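## Task

Using the robot's viewpoint, place the bolt in the blue divided tray's front right compartment and the pencil eraser in the tray's back compartment. Both must stay there without the robot holding them, everything must settle shortly after you stop, and the grippers must release and withdraw at the end.

## Robot and tools

Robot: two arms, left_arm and right_arm, each with six joints and a parallel gripper. World frame: origin on the table top midway between the arms, +x out over the table, +z up, left_arm on the +y side. The arm names are not image sides. Objects may occasionally be tugged or nudged by an outside disturbance.

Row layout (used by execute_actions and move): one flat list of 14 numbers, each in [-1, 1], always covering both arms: left_arm's six joints then its opening, then right_arm's six joints then its opening. Joint order within an arm: wrist pitch, waist, wrist yaw, wrist roll, elbow, shoulder. Joint numbers are scaled offsets, not poses: 1.0 equals 2.073 rad (wrist pitch), 1.202 (waist), 2.022 (wrist yaw), 2.022 (wrist roll), 1.238 (elbow), 1.258 (shoulder). The opening is absolute: +1 fully open, -1 closed. Stated joint ranges (rad): waist -2.618 to 3.054, shoulder 0.000 to 3.142, elbow 0.000 to 3.142, wrist pitch -1.571 to 1.571, wrist yaw -1.571 to 1.571, wrist roll -2.094 to 2.094; true ends may differ by up to 0.036.

execute_actions(actions): a list of up to 15 actions; each action is a table of up to 15 rows, one row per 1/30 s control step, the last row repeated if fewer than 15. Each row's joint values are offsets from that arm's angles when the action began (rows do not add up). The first action of a call is measured from the most recent reported angles. An action asking a joint to go more than 0.036 rad beyond its range end is rejected for both arms; if the first action fails this or any action is malformed, nothing runs. Requests past a real end stop at it, reported as "joint sent to its limit". An empty list just returns the current state and images.

move(target, speed, blocking): target is one row as above; its offsets count from the Joint positions in the last result that listed them. All joints progress in step, so grippers trace curves, and the path ignores obstacles and the other arm. speed (0.01 to 2 rad/s, default 0.5) caps the joint with the longest travel; paths last 0.5 to 10 s. Opening values are sent at the start. Faster moves and targets set deeper past a contact hit and press harder. The result adds a "move:" line: ending (done, off_target, moving, held, fault), limits=held or limits=none, and each arm's joint farthest from target. With blocking=false you get a reply after 0.5 s; then call wait or stop before any new motion command.

wait(seconds, 0 to 10): lets time run with the last command held; returns early if a running move ends. stop(): brakes a running move (needs room); fingers keep moving. zoom_image(camera, region): region [x0, y0, x1, y1] in pixels of that camera's latest image, at most 504 by 504. finished_scene(scene): ends the current scene (pass its number) irreversibly and reports success.

Motion limits: each step, a joint's target may lead its measured angle by at most 0.202 (waist), 0.258 (shoulder), 0.238 (elbow), 0.573 (wrist pitch), 0.522 (wrist yaw, roll) rad, and targets that would shift the gripper over 70 mm are scaled back, so big changes need several actions; finish incomplete ones with further commands. Arms can sag under zero offsets: to hold a pose, command the offset back to the desired angles once, then zeros, increasing it if still short. While you compose a reply the robot keeps its last command.

Results: the state line gives each gripper's end_effector_position (metres) and end_effector_quat_wxyz in the world frame; reported position may be off, more at long reach. The gripper's fingers point along its +z and close along its y; the reported point sits between the pads about 1 cm behind the tips. Joint positions and Joint velocities list each arm's joints in the order above (rad, rad/s) plus finger gap (m; 0.094 fully open). Joint targets shows current drive goals. grip_measured is the opening on the command scale (per-gripper error up to about 1 mm); to hold something command roughly 0.03 below it, less for a lighter grip. Pad force limit is about 50 to 62 N, lower for parts under about 2 mm. "joint command not followed" means the clearance check altered some joint targets. Step readings list joint angles at some steps; HELD plus arm label means that arm's row was partly held back. Torques are total drive output with per-arm offsets and noise. MOTOR HOT appears from 75 °C; at 90 °C the arm halts 10 s; at 100 °C it goes limp and falls (OVER-TEMPERATURE FAULT).

Cameras: cam_head_left, cam_head_right, cam_high, cam_low (504x504) and fisheye cam_left_wrist, cam_right_wrist (616x616); calibration is supplied and may be slightly off.

Avoid: dropping or knocking items off the table, collisions or hard pressing between arms, slams and heavy pushes. Parts must rest unsupported; open the grippers and back away before ending.

Each tool is called after ">>>" as name([rows], argument=value, ...), one row to a line, values as JSON.

## Session

>>> execute_actions(actions=[])

Scene clock: 0.00 s.
left_arm: end_effector_position=(+0.0297, +0.5691, +0.2137) grip_measured=+1.000 end_effector_quat_wxyz=(-0.485, +0.830, -0.025, +0.275) | right_arm: end_effector_position=(+0.0023, -0.4963, +0.3050) grip_measured=+1.000 end_effector_quat_wxyz=(-0.137, -0.228, +0.720, -0.640)
Joint names: [wrist pitch, waist, wrist yaw, wrist roll, elbow, shoulder]
Joint positions: left_arm=[-0.462  1.503  0.564 -1.795  0.533  0.535  0.094] | right_arm=[-0.326 -1.39   0.056 -2.08   0.647  0.464  0.094]
Joint velocities: left_arm=[-0.051 -0.012 -0.037 -0.007 -0.007  0.002  0.   ] | right_arm=[-0.007 -0.002 -0.022  0.022 -0.012 -0.007  0.   ]
Joint torques (N m, as the arm reports them, + toward a larger angle): no reading
Joint targets: left_arm=[-0.474 1.503 0.565 -1.792 0.537 0.530] | right_arm=[-0.318 -1.390 0.055 -2.073 0.659 0.459]

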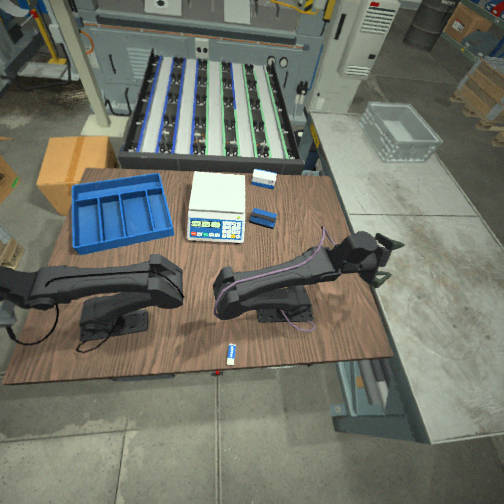

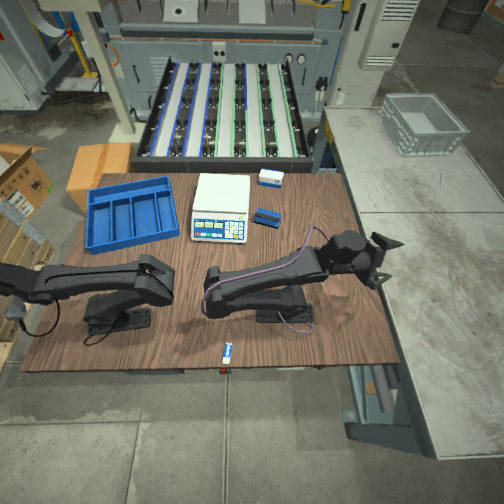

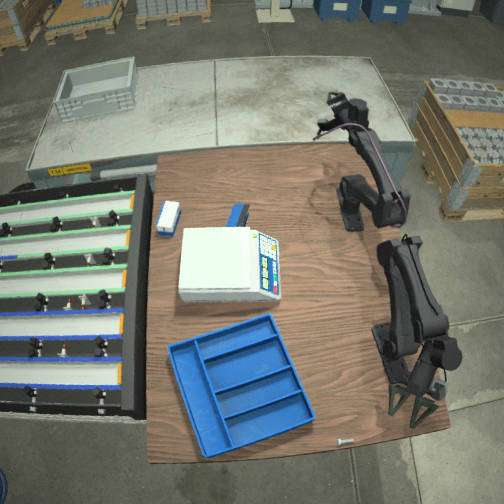

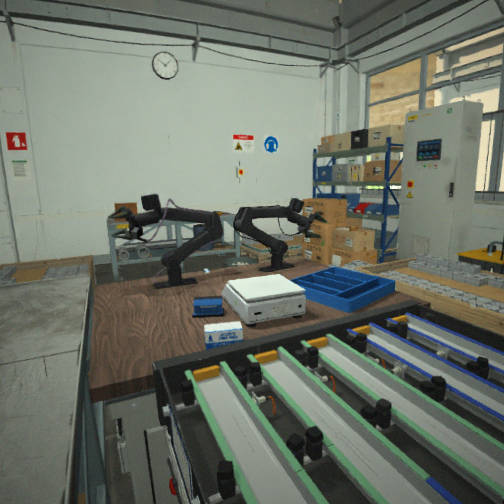

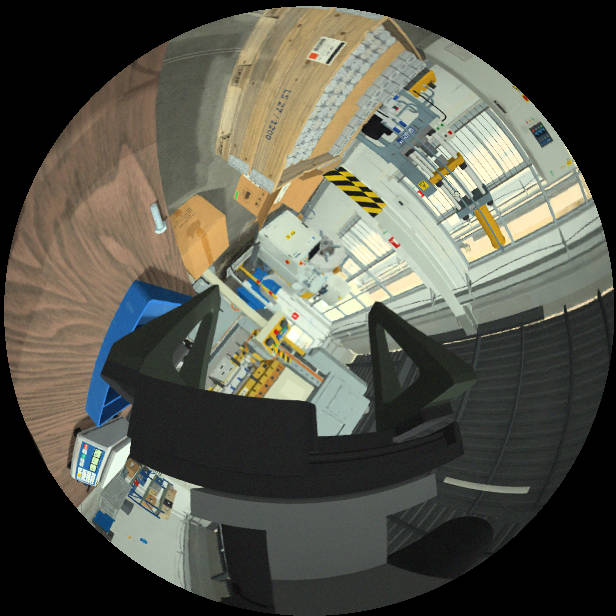

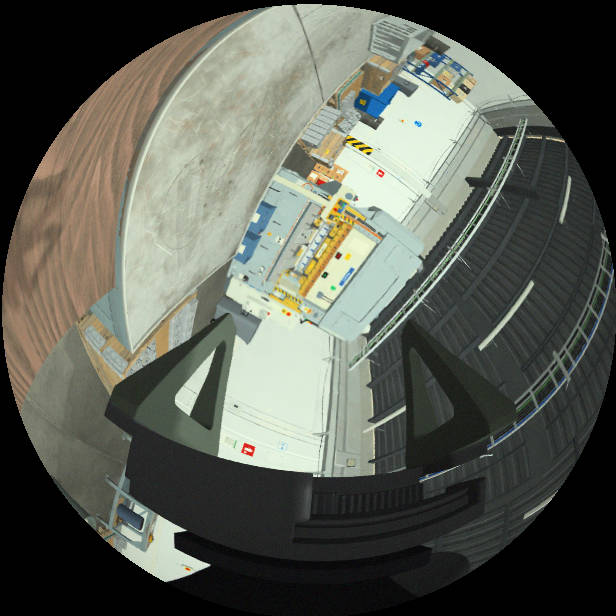

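>>> zoom_image(camera="cam_high", region=[130, 290, 470, 480])

>>> zoom_image(camera="cam_head_left", region=[0, 160, 300, 400])

Region (130, 290, 470, 480) of cam_high's 504x504 image, scaled by 1.482, with more detail than that image has; it fills the top 282 rows of this view, and the rest is white.

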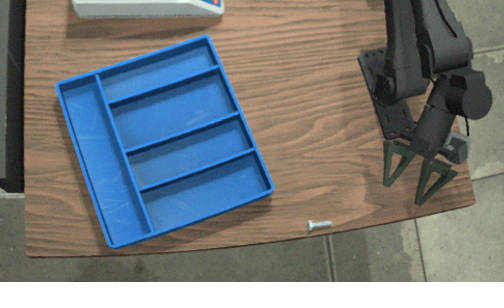

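Region (0, 160, 300, 400) of cam_head_left's 504x504 image, scaled by 1.680, with more detail than that image has; it fills the top 403 rows of this view, and the rest is white.

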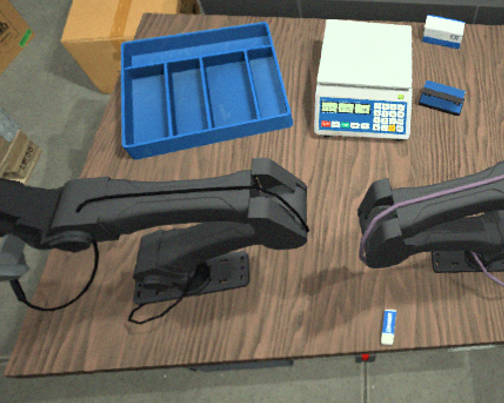

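>>> move(target=[-0.3714,-0.6955,-0.279,0.99,0.682,0.939,1.0, 0,1.0,0,0,0,0,1.0], speed=1.0)

Scene clock: 6.07 s.
left_arm: end_effector_position=(+0.1636, +0.5478, +0.1035) grip_measured=+1.000 end_effector_quat_wxyz=(+0.002, -0.301, +0.954, -0.004) | right_arm: end_effector_position=(+0.2226, -0.3054, +0.3050) grip_measured=+1.000 end_effector_quat_wxyz=(-0.245, +0.594, -0.468, +0.607)
Joint names: [wrist pitch, waist, wrist yaw, wrist roll, elbow, shoulder]
Joint positions: left_arm=[-1.219  0.67   0.01   0.197  1.352  1.705  0.094] | right_arm=[-0.326 -0.198  0.058 -2.082  0.647  0.464  0.094]
Joint velocities: left_arm=[ 0.066 -0.012 -0.007 -0.022 -0.017 -0.002  0.   ] | right_arm=[-0.007  0.007  0.051 -0.037 -0.007 -0.002  0.   ]
Joint torques (N m, as the arm reports them, + toward a larger angle): left_arm=[ 0.04 -0.46 -0.03  0.18 10.   -7.73] | right_arm=[ 1.85  0.88 -0.01  0.03  7.07  1.86]
Joint targets: left_arm=[-1.232 0.667 0.000 0.206 1.377 1.716] | right_arm=[-0.326 -0.187 0.056 -2.080 0.647 0.464]
move: off_target (left_arm); limits=none; left_arm: farthest joint: the elbow, 0.025 radians from its target (0.845 radians at the start); right_arm: farthest joint: the waist, 0.010 radians from its target (1.202 radians at the start)
camera_calibration (this result's frames):
cam_left_wrist: T_world_to_cam=[[0.694792, -0.716384, 0.0637032, 0.265463], [-0.540239, -0.461375, 0.703758, 0.264923], [-0.47477, -0.52338, -0.707578, 0.557639], [0, 0, 0, 1]] pos_world=[0.22343, 0.60426, 0.191221]
cam_right_wrist: T_world_to_cam=[[0.309696, 0.414053, 0.855949, -0.19932], [-0.760437, -0.43256, 0.484383, -0.0970965], [0.570809, -0.800907, 0.180899, -0.32152], [0, 0, 0, 1]] pos_world=[0.171419, -0.216978, 0.275803]

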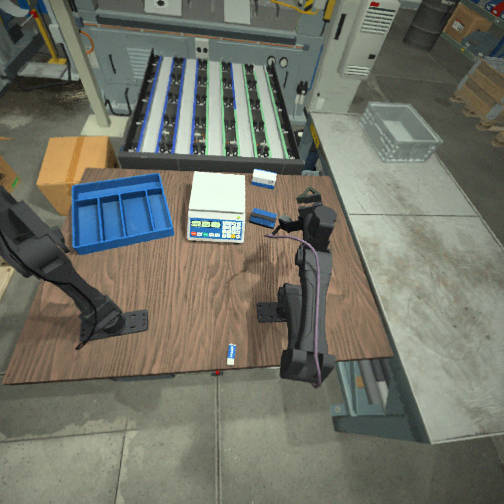

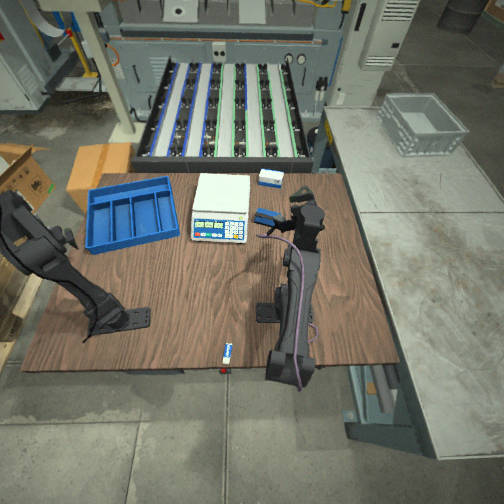

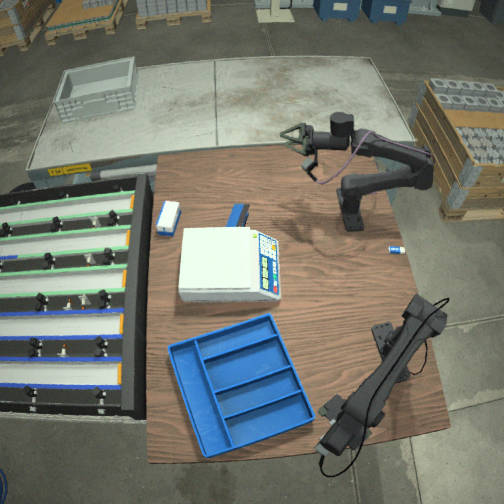

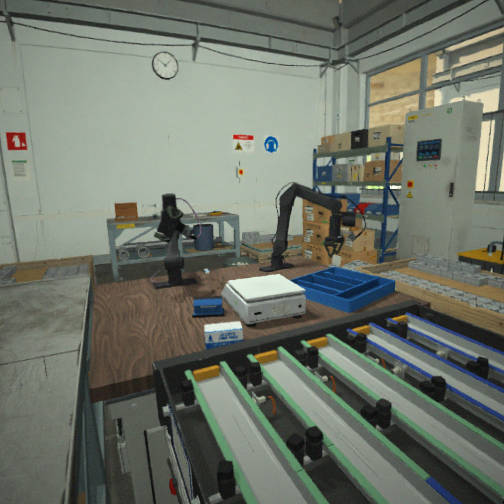

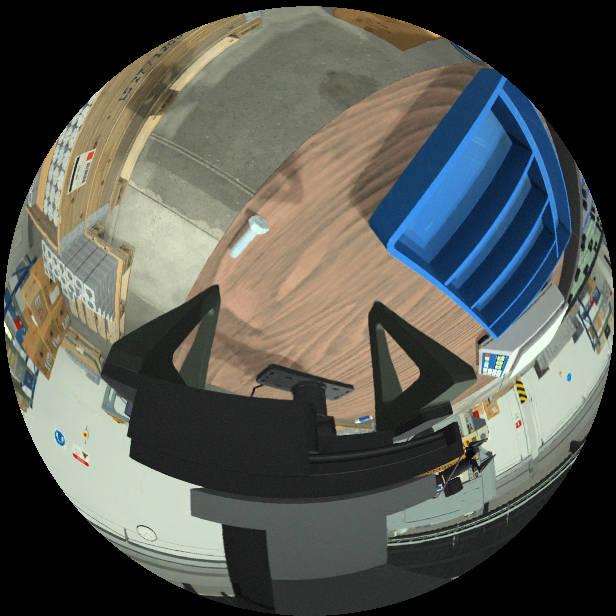

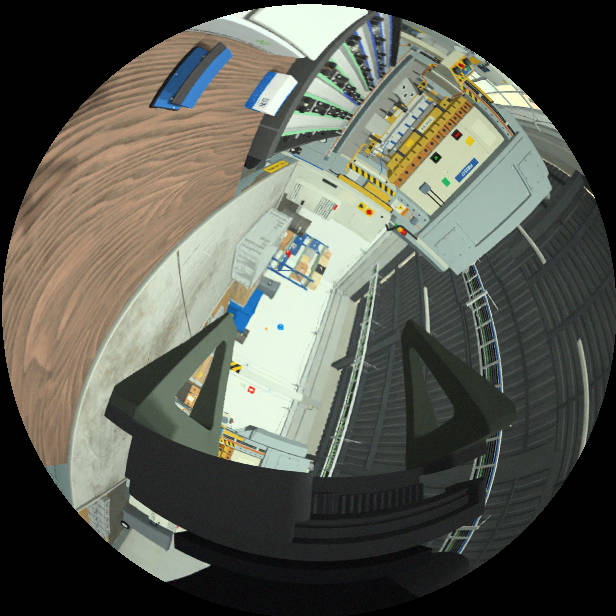

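>>> move(target=[0.096,0.1348,-0.005,0.385,-0.1038,0.047,1.0, 0,0,0,0,0,0,1.0], speed=0.8)

Scene clock: 8.57 s.
left_arm: end_effector_position=(+0.1331, +0.5886, +0.0628) grip_measured=+1.000 end_effector_quat_wxyz=(+0.011, +0.001, +1.000, +0.012) | right_arm: end_effector_position=(+0.2226, -0.3054, +0.3050) grip_measured=+1.000 end_effector_quat_wxyz=(-0.245, +0.594, -0.467, +0.607)
Joint names: [wrist pitch, waist, wrist yaw, wrist roll, elbow, shoulder]
Joint positions: left_arm=[-1.028  0.827  0.005  0.966  1.238  1.749  0.094] | right_arm=[-0.326 -0.198  0.058 -2.084  0.647  0.464  0.094]
Joint velocities: left_arm=[ 0.037 -0.002 -0.007  0.007  0.012 -0.007  0.   ] | right_arm=[ 0.066 -0.012 -0.051  0.066 -0.007 -0.012  0.   ]
Joint torques (N m, as the arm reports them, + toward a larger angle): left_arm=[ 0.33  0.53 -0.02  0.16  6.27 -7.73] | right_arm=[ 1.85 -0.01  0.01  0.03  7.1   1.9 ]
Joint targets: left_arm=[-1.020 0.832 -0.001 0.975 1.224 1.764] | right_arm=[-0.326 -0.198 0.058 -2.082 0.647 0.464]
move: done; limits=none; left_arm: farthest joint: the shoulder, 0.015 radians from its target (0.059 radians at the start); right_arm: farthest joint: the wrist roll, 0.002 radians from its target (0.000 radians at the start)
camera_calibration (this result's frames):
cam_left_wrist: T_world_to_cam=[[0.155446, -0.98726, 0.033964, 0.551605], [-0.722482, -0.0901739, 0.685484, 0.102816], [-0.673689, -0.131094, -0.727295, 0.332454], [0, 0, 0, 1]] pos_world=[0.212508, 0.597432, 0.152579]
cam_right_wrist: T_world_to_cam=[[0.309968, 0.41536, 0.855217, -0.198758], [-0.760138, -0.432022, 0.485331, -0.0972881], [0.57106, -0.80052, 0.181818, -0.321738], [0, 0, 0, 1]] pos_world=[0.171388, -0.217032, 0.275696]

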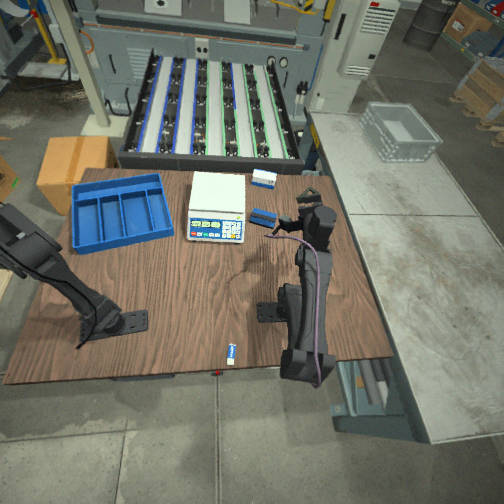

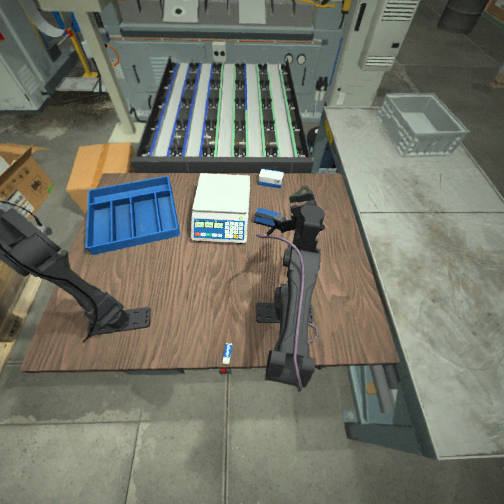

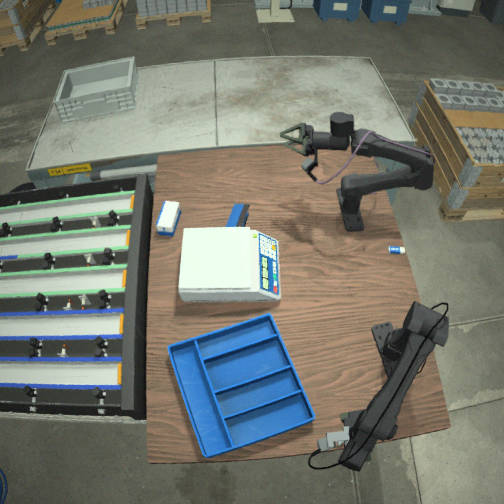

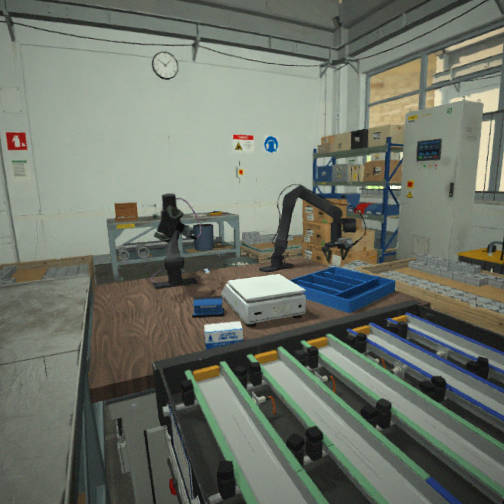

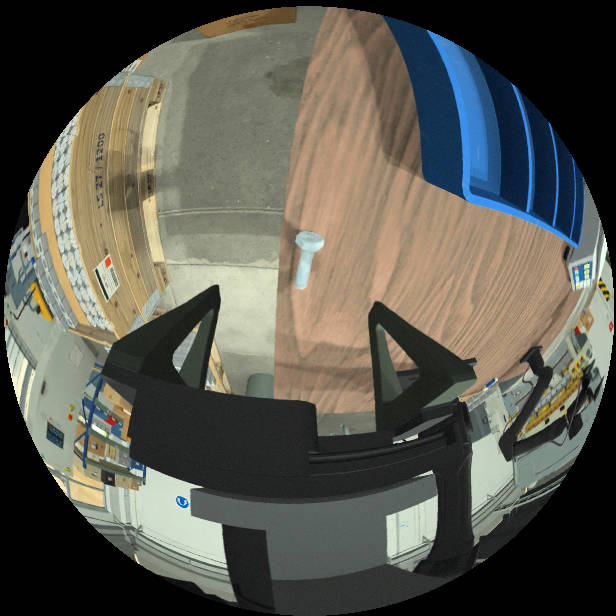

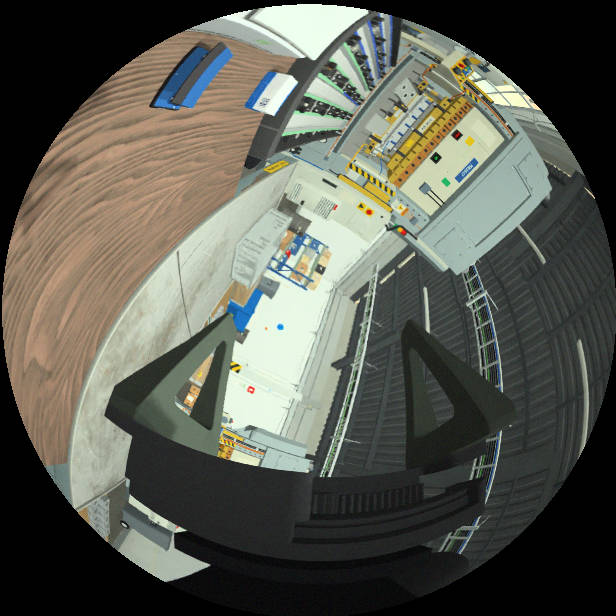

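>>> move(target=[0.0825,0.005,-0.0025,0.004,-0.1095,0.0473,1.0, 0,0,0,0,0,0,1.0], speed=0.25)

>>> zoom_image(camera="cam_left_wrist", region=[160, 160, 460, 420])

Scene clock: 10.57 s.
left_arm: end_effector_position=(+0.1307, +0.5852, +0.0209) grip_measured=+1.000 end_effector_quat_wxyz=(+0.010, +0.001, +1.000, +0.010) | right_arm: end_effector_position=(+0.2226, -0.3054, +0.3050) grip_measured=+1.000 end_effector_quat_wxyz=(-0.244, +0.594, -0.467, +0.608)
Joint names: [wrist pitch, waist, wrist yaw, wrist roll, elbow, shoulder]
Joint positions: left_arm=[-0.865  0.827  0.005  0.966  1.116  1.793  0.094] | right_arm=[-0.326 -0.198  0.058 -2.085  0.647  0.464  0.094]
Joint velocities: left_arm=[ 0.022 -0.012 -0.007  0.022 -0.002 -0.017  0.   ] | right_arm=[-0.007 -0.007 -0.051  0.007  0.007 -0.012  0.   ]
Joint torques (N m, as the arm reports them, + toward a larger angle): left_arm=[ 0.3   0.31 -0.01  0.12  6.13 -7.71] | right_arm=[ 1.85 -0.02  0.    0.02  7.1   1.87]
Joint targets: left_arm=[-0.857 0.833 0.000 0.974 1.103 1.808] | right_arm=[-0.326 -0.198 0.058 -2.084 0.647 0.464]
move: done; limits=none; left_arm: farthest joint: the shoulder, 0.015 radians from its target (0.060 radians at the start); right_arm: farthest joint: the wrist roll, 0.001 radians from its target (0.000 radians at the start)
camera_calibration (this result's frames):
cam_left_wrist: T_world_to_cam=[[0.154779, -0.987257, 0.0369759, 0.550102], [-0.720894, -0.0872691, 0.687528, 0.127577], [-0.67554, -0.13307, -0.725215, 0.301354], [0, 0, 0, 1]] pos_world=[0.210402, 0.594327, 0.110493]
cam_right_wrist: T_world_to_cam=[[0.310239, 0.416667, 0.854482, -0.198195], [-0.759839, -0.431483, 0.486279, -0.097479], [0.571311, -0.800132, 0.182737, -0.321955], [0, 0, 0, 1]] pos_world=[0.171356, -0.217086, 0.27559]

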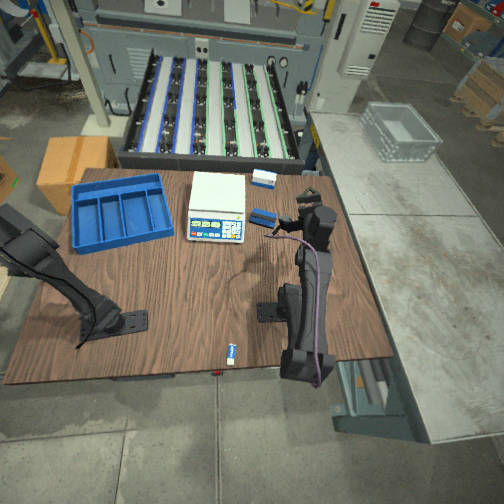

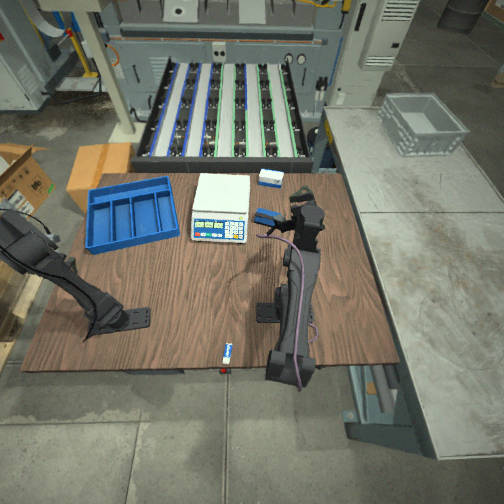

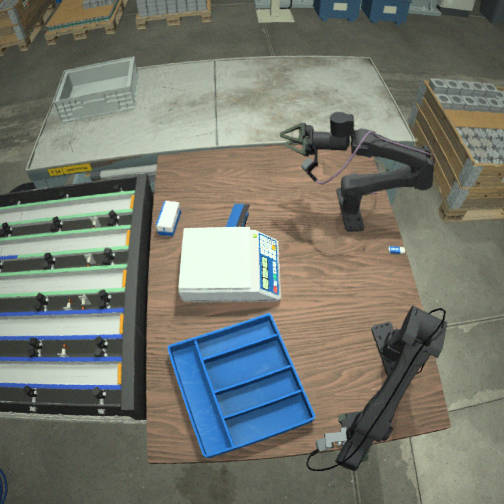

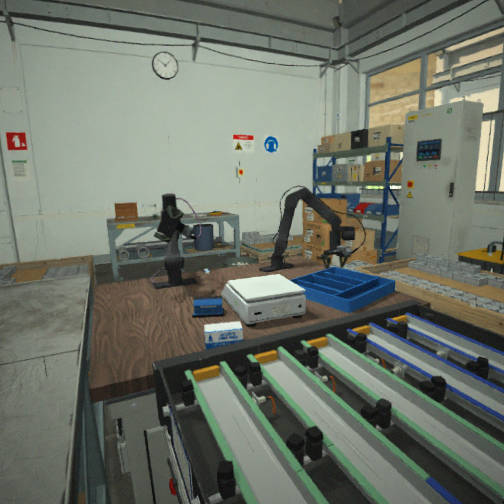

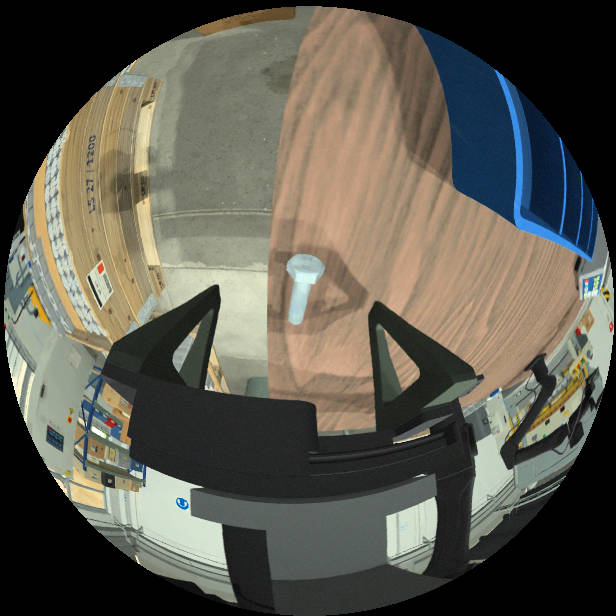

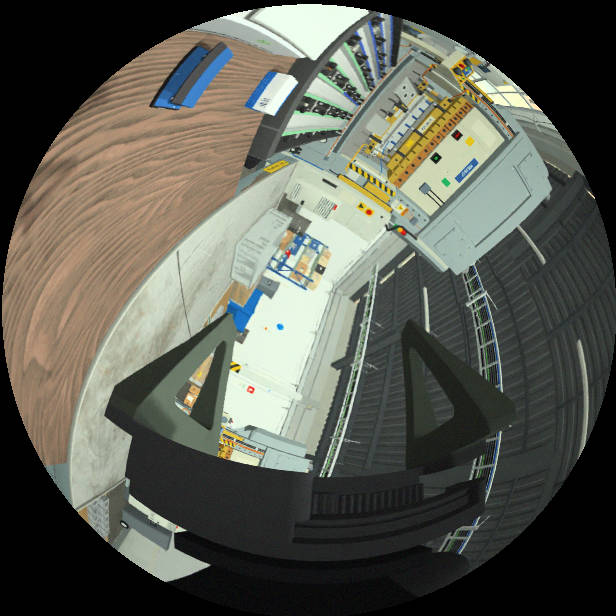

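Region (160, 160, 460, 420) of cam_left_wrist's 616x616 image, scaled by 1.680, with more detail than that image has; it fills the top 437 rows of this view, and the rest is white.

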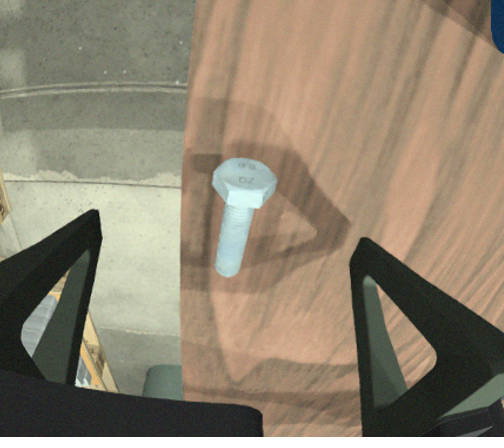

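>>> move(target=[0.023,0.011,-0.0025,0.004,-0.046,0.002,1.0, 0,0,0,0,0,0,1.0], speed=0.1)

>>> zoom_image(camera="cam_left_wrist", region=[160, 160, 460, 420])

Scene clock: 11.83 s.
left_arm: end_effector_position=(+0.1268, +0.5817, +0.0136) grip_measured=+1.000 end_effector_quat_wxyz=(+0.009, -0.001, +1.000, +0.007) | right_arm: end_effector_position=(+0.2226, -0.3054, +0.3050) grip_measured=+1.000 end_effector_quat_wxyz=(-0.244, +0.595, -0.466, +0.608)
Joint names: [wrist pitch, waist, wrist yaw, wrist roll, elbow, shoulder]
Joint positions: left_arm=[-0.839  0.831  0.006  0.966  1.084  1.793  0.094] | right_arm=[-0.326 -0.198  0.058 -2.087  0.647  0.464  0.094]
Joint velocities: left_arm=[-0.022 -0.007 -0.037  0.037 -0.017 -0.012  0.   ] | right_arm=[-0.022 -0.012  0.022 -0.066 -0.007  0.007  0.   ]
Joint torques (N m, as the arm reports them, + toward a larger angle): left_arm=[ 0.43  0.78 -0.03  0.11  4.88 -8.82] | right_arm=[ 1.84 -0.02  0.01  0.02  7.09  1.88]
Joint targets: left_arm=[-0.817 0.840 0.000 0.975 1.059 1.796] | right_arm=[-0.326 -0.198 0.058 -2.085 0.647 0.464]
move: off_target (left_arm); limits=none; left_arm: farthest joint: the elbow, 0.025 radians from its target (0.057 radians at the start); right_arm: farthest joint: the wrist roll, 0.002 radians from its target (0.000 radians at the start)
camera_calibration (this result's frames):
cam_left_wrist: T_world_to_cam=[[0.159376, -0.986305, 0.0424502, 0.546271], [-0.718607, -0.0864209, 0.690025, 0.128637], [-0.676907, -0.140479, -0.722539, 0.297374], [0, 0, 0, 1]] pos_world=[0.206671, 0.591681, 0.102912]
cam_right_wrist: T_world_to_cam=[[0.31051, 0.417973, 0.853746, -0.197632], [-0.759539, -0.430942, 0.487225, -0.0976692], [0.571562, -0.799742, 0.183655, -0.322172], [0, 0, 0, 1]] pos_world=[0.171325, -0.217139, 0.275483]

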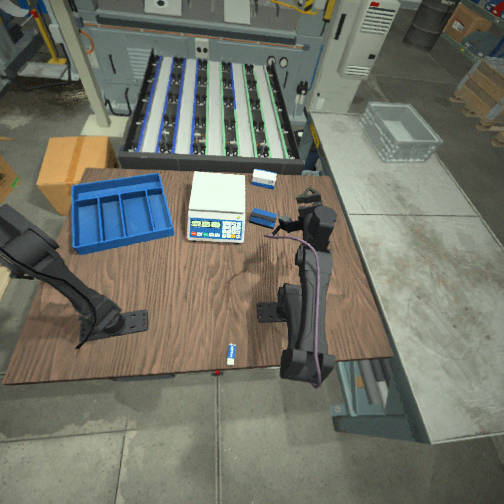

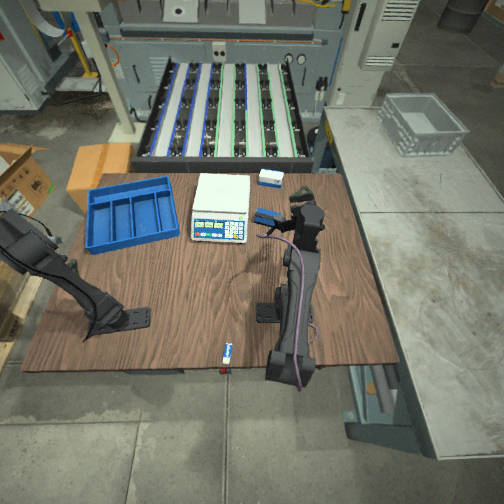

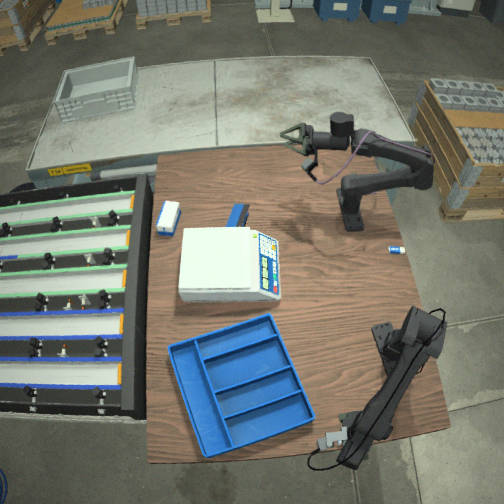

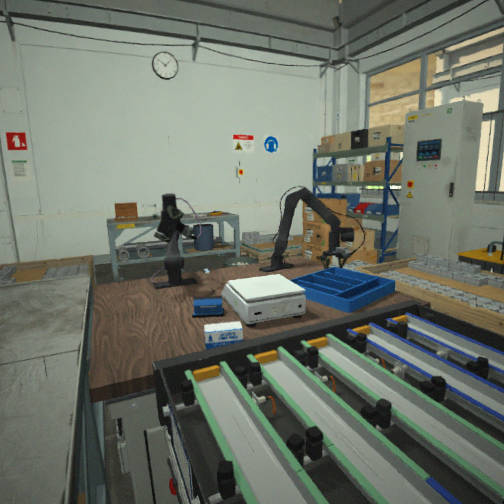

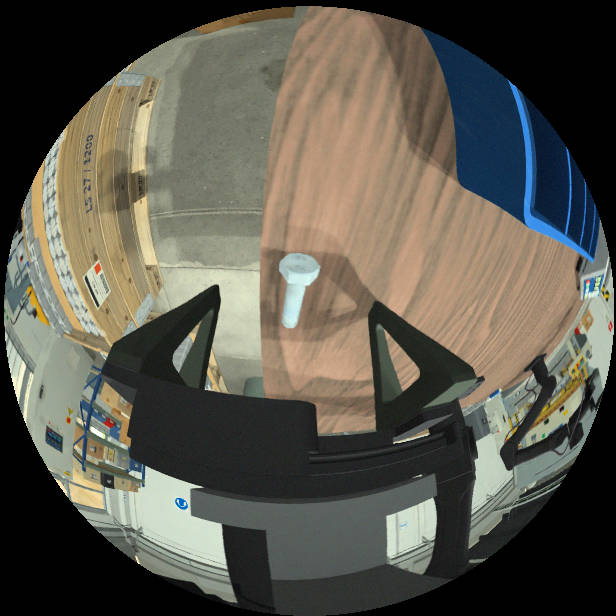

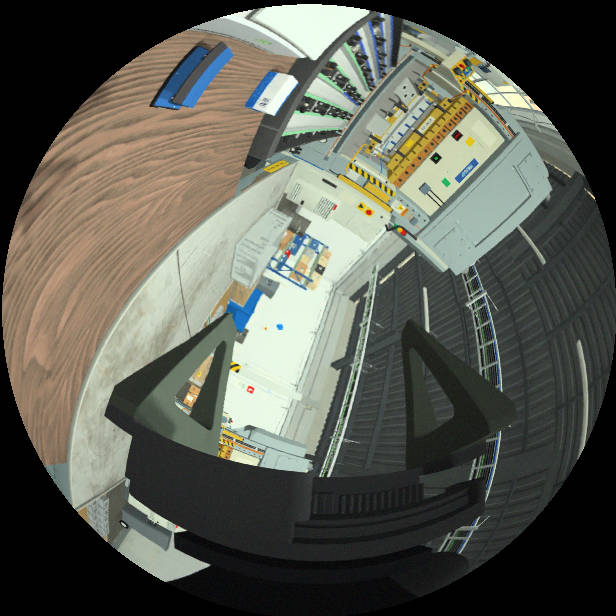

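Region (160, 160, 460, 420) of cam_left_wrist's 616x616 image, scaled by 1.680, with more detail than that image has; it fills the top 437 rows of this view, and the rest is white.

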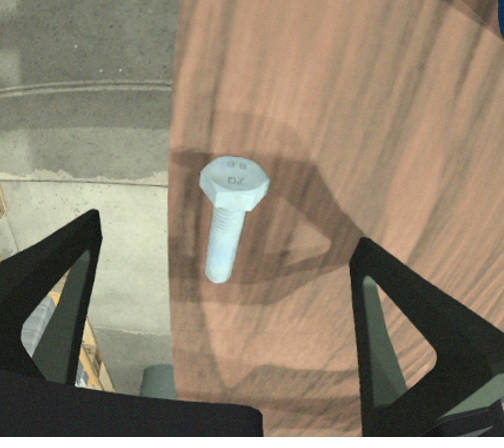

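>>> execute_actions([
  [[0.007,0.0075,-0.003,0.004,-0.01,0.002,0.6,0,0,0,0,0,0,1],[0.007,0.0075,-0.003,0.004,-0.01,0.002,0.2,0,0,0,0,0,0,1],[0.007,0.0075,-0.003,0.004,-0.01,0.002,-0.2,0,0,0,0,0,0,1],[0.007,0.0075,-0.003,0.004,-0.01,0.002,-0.5,0,0,0,0,0,0,1]],
  [[0.007,0.005,-0.003,0.004,-0.01,0.002,-0.65,0,0,0,0,0,0,1],[0.007,0.005,-0.003,0.004,-0.01,0.002,-0.7,0,0,0,0,0,0,1],[0.007,0.005,-0.003,0.004,-0.01,0.002,-0.75,0,0,0,0,0,0,1],[0.007,0.005,-0.003,0.004,-0.01,0.002,-0.8,0,0,0,0,0,0,1],[0.007,0.005,-0.003,0.004,-0.01,0.002,-0.83,0,0,0,0,0,0,1]],
])

>>> zoom_image(camera="cam_left_wrist", region=[160, 160, 460, 420])

Scene clock: 13.20 s.
left_arm: end_effector_position=(+0.1267, +0.5816, +0.0136) grip_measured=-0.824 end_effector_quat_wxyz=(+0.009, -0.001, +1.000, +0.007) | right_arm: end_effector_position=(+0.2226, -0.3054, +0.3050) grip_measured=+1.000 end_effector_quat_wxyz=(-0.243, +0.595, -0.466, +0.608)
Joint names: [wrist pitch, waist, wrist yaw, wrist roll, elbow, shoulder]
Joint positions: left_arm=[-0.84   0.831  0.006  0.966  1.084  1.793  0.008] | right_arm=[-0.326 -0.198  0.058 -2.09   0.647  0.464  0.094]
Joint velocities: left_arm=[-0.007 -0.022 -0.066  0.066 -0.007  0.012  0.   ] | right_arm=[-0.022 -0.012  0.022 -0.037 -0.007  0.007  0.   ]
Joint torques (N m, as the arm reports them, + toward a larger angle): left_arm=[ 0.33  0.53  0.02  0.14  5.81 -8.83] | right_arm=[ 1.85 -0.04  0.01  0.01  7.07  1.86]
Joint targets: left_arm=[-0.825 0.837 0.000 0.974 1.071 1.796] | right_arm=[-0.326 -0.198 0.058 -2.088 0.647 0.464]
Step readings (joint positions; steps 1 to 15: 1st action; 16 to 30: 2nd action):
0: left_arm=[-0.839 0.831 0.006 0.966 1.084 1.793] | right_arm=[-0.326 -0.198 0.058 -2.087 0.647 0.464]
1: left_arm=[-0.839 0.831 0.006 0.966 1.084 1.793] | right_arm=[-0.326 -0.198 0.058 -2.087 0.647 0.464]
2: left_arm=[-0.840 0.831 0.006 0.966 1.084 1.793] | right_arm=[-0.326 -0.198 0.058 -2.087 0.647 0.464]
4: left_arm=[-0.840 0.831 0.006 0.966 1.084 1.793] | right_arm=[-0.326 -0.198 0.058 -2.088 0.647 0.464]
8: left_arm=[-0.840 0.831 0.006 0.966 1.084 1.793] | right_arm=[-0.326 -0.198 0.058 -2.088 0.647 0.464]
15: left_arm=[-0.840 0.831 0.006 0.966 1.084 1.793] | right_arm=[-0.326 -0.198 0.058 -2.088 0.647 0.464]
16: left_arm=[-0.840 0.831 0.006 0.966 1.084 1.793] | right_arm=[-0.326 -0.198 0.058 -2.088 0.647 0.464]
17: left_arm=[-0.840 0.831 0.006 0.966 1.084 1.793] | right_arm=[-0.326 -0.198 0.058 -2.089 0.647 0.464]
19: left_arm=[-0.840 0.831 0.006 0.966 1.084 1.793] | right_arm=[-0.326 -0.198 0.058 -2.089 0.647 0.464]
23: left_arm=[-0.840 0.831 0.006 0.966 1.084 1.793] | right_arm=[-0.326 -0.198 0.058 -2.089 0.647 0.464]
30: Joint positions above
camera_calibration (this result's frames):
cam_left_wrist: T_world_to_cam=[[0.159386, -0.986291, 0.0427257, 0.54619], [-0.718458, -0.086204, 0.690208, 0.128445], [-0.677063, -0.140706, -0.722349, 0.297474], [0, 0, 0, 1]] pos_world=[0.206637, 0.591631, 0.10289]
cam_right_wrist: T_world_to_cam=[[0.311049, 0.420582, 0.852267, -0.196505], [-0.758939, -0.429857, 0.489116, -0.0980478], [0.572066, -0.798958, 0.18549, -0.322604], [0, 0, 0, 1]] pos_world=[0.171261, -0.217248, 0.275271]

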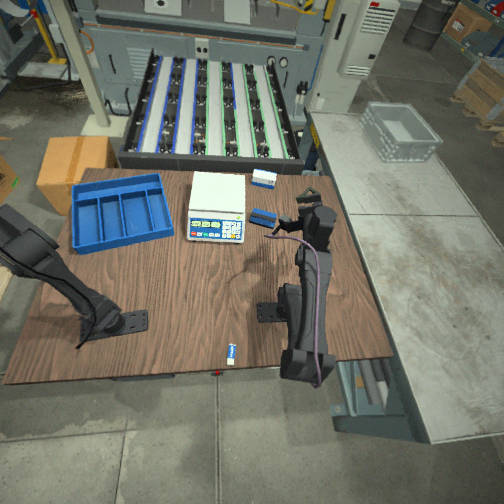

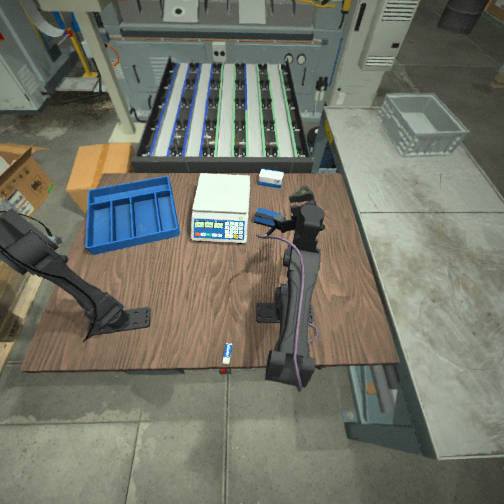

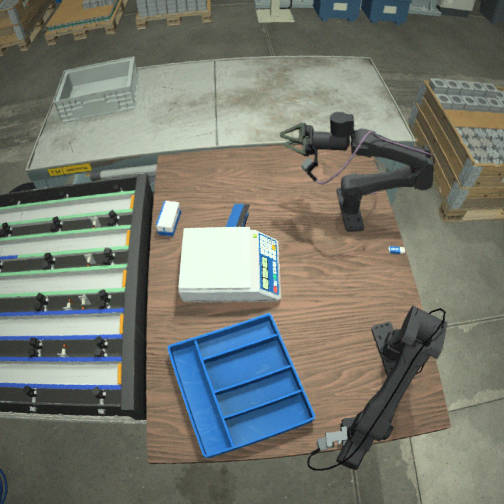

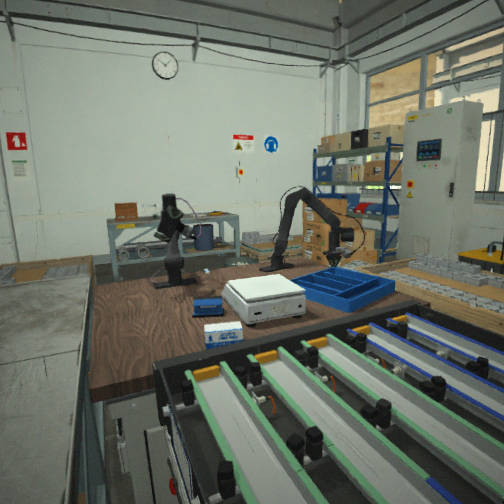

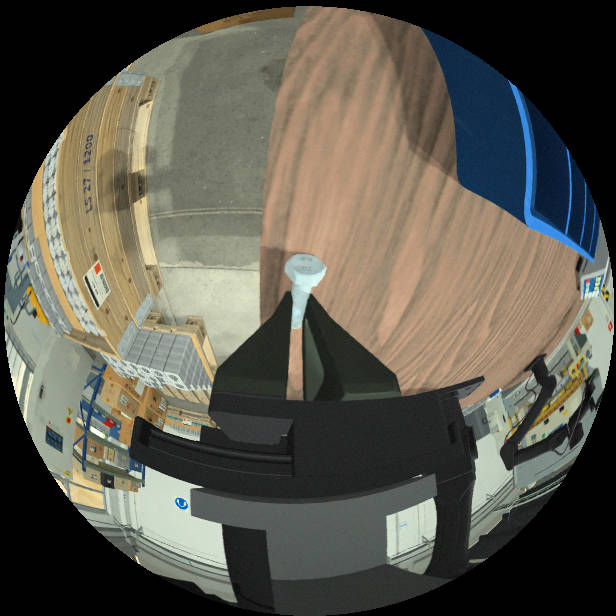

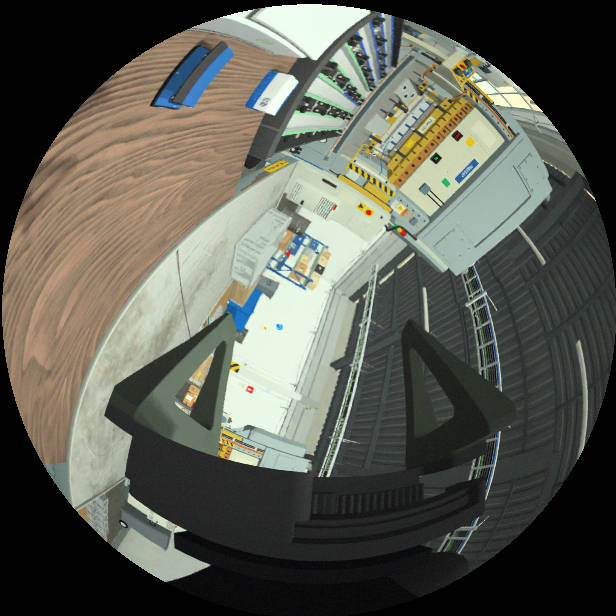

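Region (160, 160, 460, 420) of cam_left_wrist's 616x616 image, scaled by 1.680, with more detail than that image has; it fills the top 437 rows of this view, and the rest is white.

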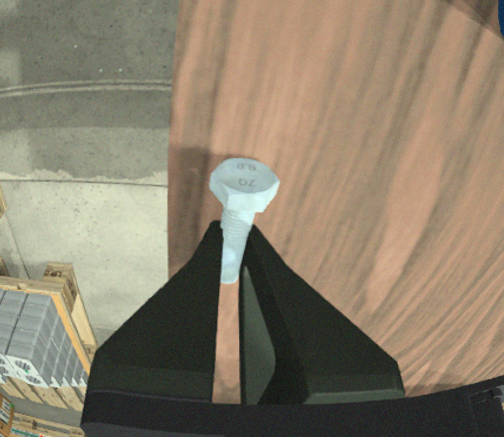

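>>> execute_actions([
  [[0.007,0.005,-0.003,0.004,-0.01,0.002,-0.86,0,0,0,0.003,0,0,1]],
])

Scene clock: 13.87 s.
left_arm: end_effector_position=(+0.1267, +0.5816, +0.0136) grip_measured=-0.848 end_effector_quat_wxyz=(+0.009, -0.001, +1.000, +0.007) | right_arm: end_effector_position=(+0.2226, -0.3054, +0.3050) grip_measured=+1.000 end_effector_quat_wxyz=(-0.243, +0.595, -0.466, +0.608)
Joint names: [wrist pitch, waist, wrist yaw, wrist roll, elbow, shoulder]
Joint positions: left_arm=[-0.84   0.831  0.006  0.966  1.084  1.793  0.007] | right_arm=[-0.326 -0.198  0.058 -2.09   0.647  0.464  0.094]
Joint velocities: left_arm=[ 0.007 -0.012  0.022 -0.081 -0.012 -0.007 -0.001] | right_arm=[-0.066  0.012  0.051  0.022 -0.007 -0.007  0.   ]
Joint torques (N m, as the arm reports them, + toward a larger angle): left_arm=[ 0.35  0.44 -0.01  0.15  5.92 -8.9 ] | right_arm=[ 1.85 -0.04  0.01  0.06  7.12  1.88]
Joint targets: left_arm=[-0.825 0.837 0.000 0.975 1.071 1.796] | right_arm=[-0.326 -0.198 0.058 -2.084 0.647 0.464]
Step readings (joint positions):
0: left_arm=[-0.840 0.831 0.006 0.966 1.084 1.793] | right_arm=[-0.326 -0.198 0.058 -2.090 0.647 0.464]
1: left_arm=[-0.840 0.831 0.006 0.966 1.084 1.793] | right_arm=[-0.326 -0.198 0.058 -2.090 0.647 0.464]
2: left_arm=[-0.840 0.831 0.006 0.966 1.084 1.793] | right_arm=[-0.326 -0.198 0.058 -2.090 0.647 0.464]
4: left_arm=[-0.840 0.831 0.006 0.966 1.084 1.793] | right_arm=[-0.326 -0.198 0.058 -2.090 0.647 0.464]
8: left_arm=[-0.840 0.831 0.006 0.966 1.084 1.793] | right_arm=[-0.326 -0.198 0.058 -2.090 0.647 0.464]
15: Joint positions above
camera_calibration (this result's frames):
cam_left_wrist: T_world_to_cam=[[0.159386, -0.986291, 0.0427257, 0.54619], [-0.718458, -0.086204, 0.690208, 0.128445], [-0.677063, -0.140706, -0.722349, 0.297474], [0, 0, 0, 1]] pos_world=[0.206637, 0.591631, 0.10289]
cam_right_wrist: T_world_to_cam=[[0.311049, 0.420582, 0.852267, -0.196505], [-0.758939, -0.429857, 0.489116, -0.0980478], [0.572066, -0.798958, 0.18549, -0.322604], [0, 0, 0, 1]] pos_world=[0.171261, -0.217248, 0.275271]

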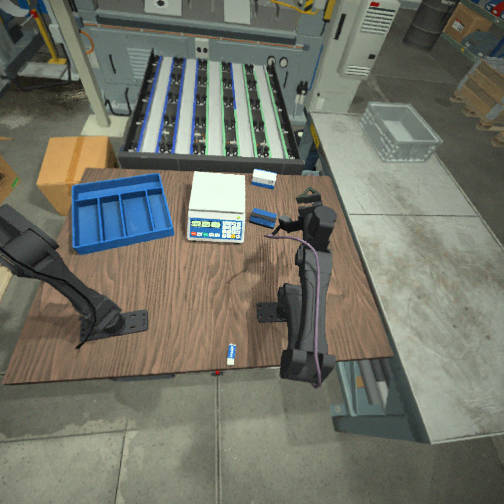

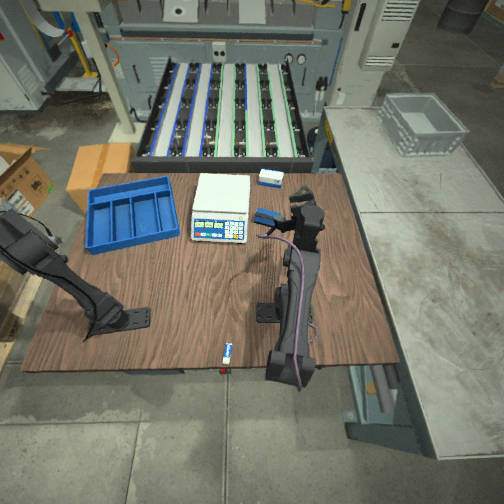

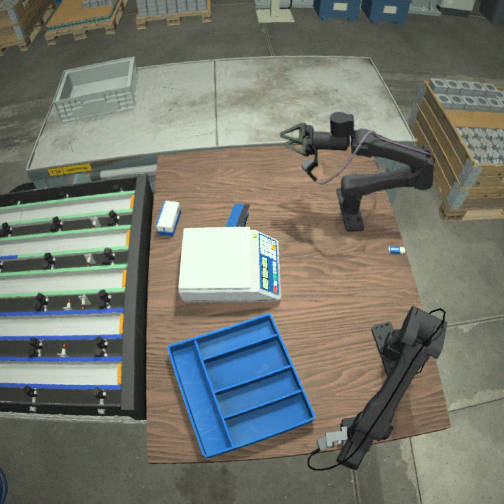

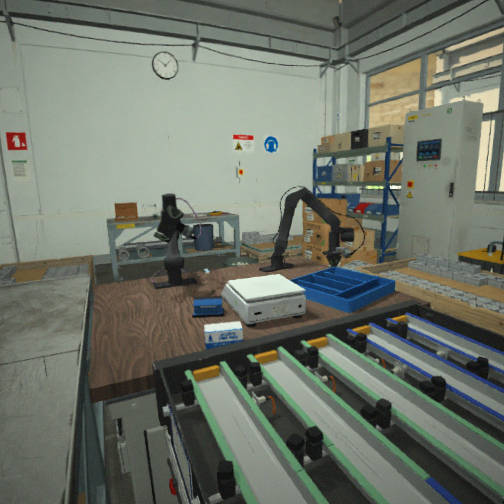

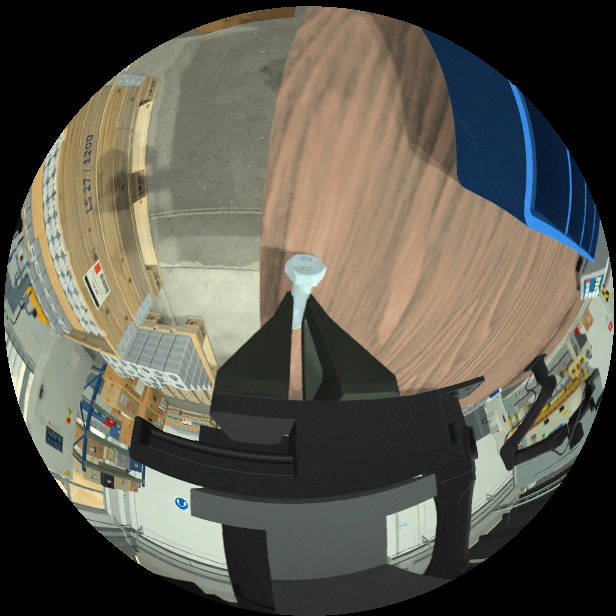

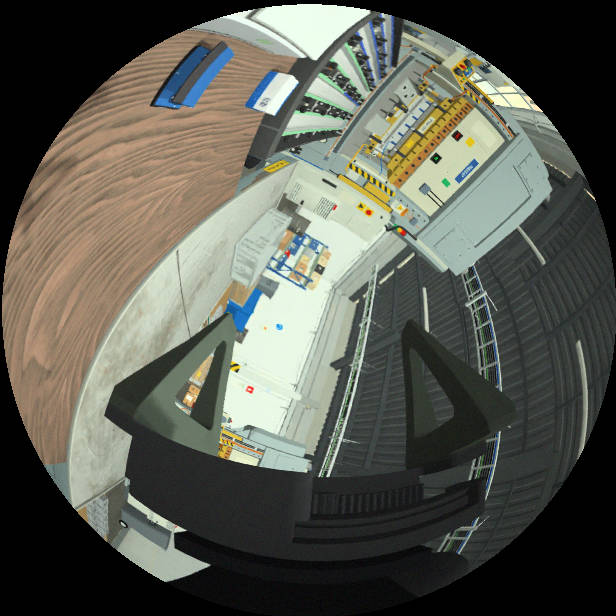

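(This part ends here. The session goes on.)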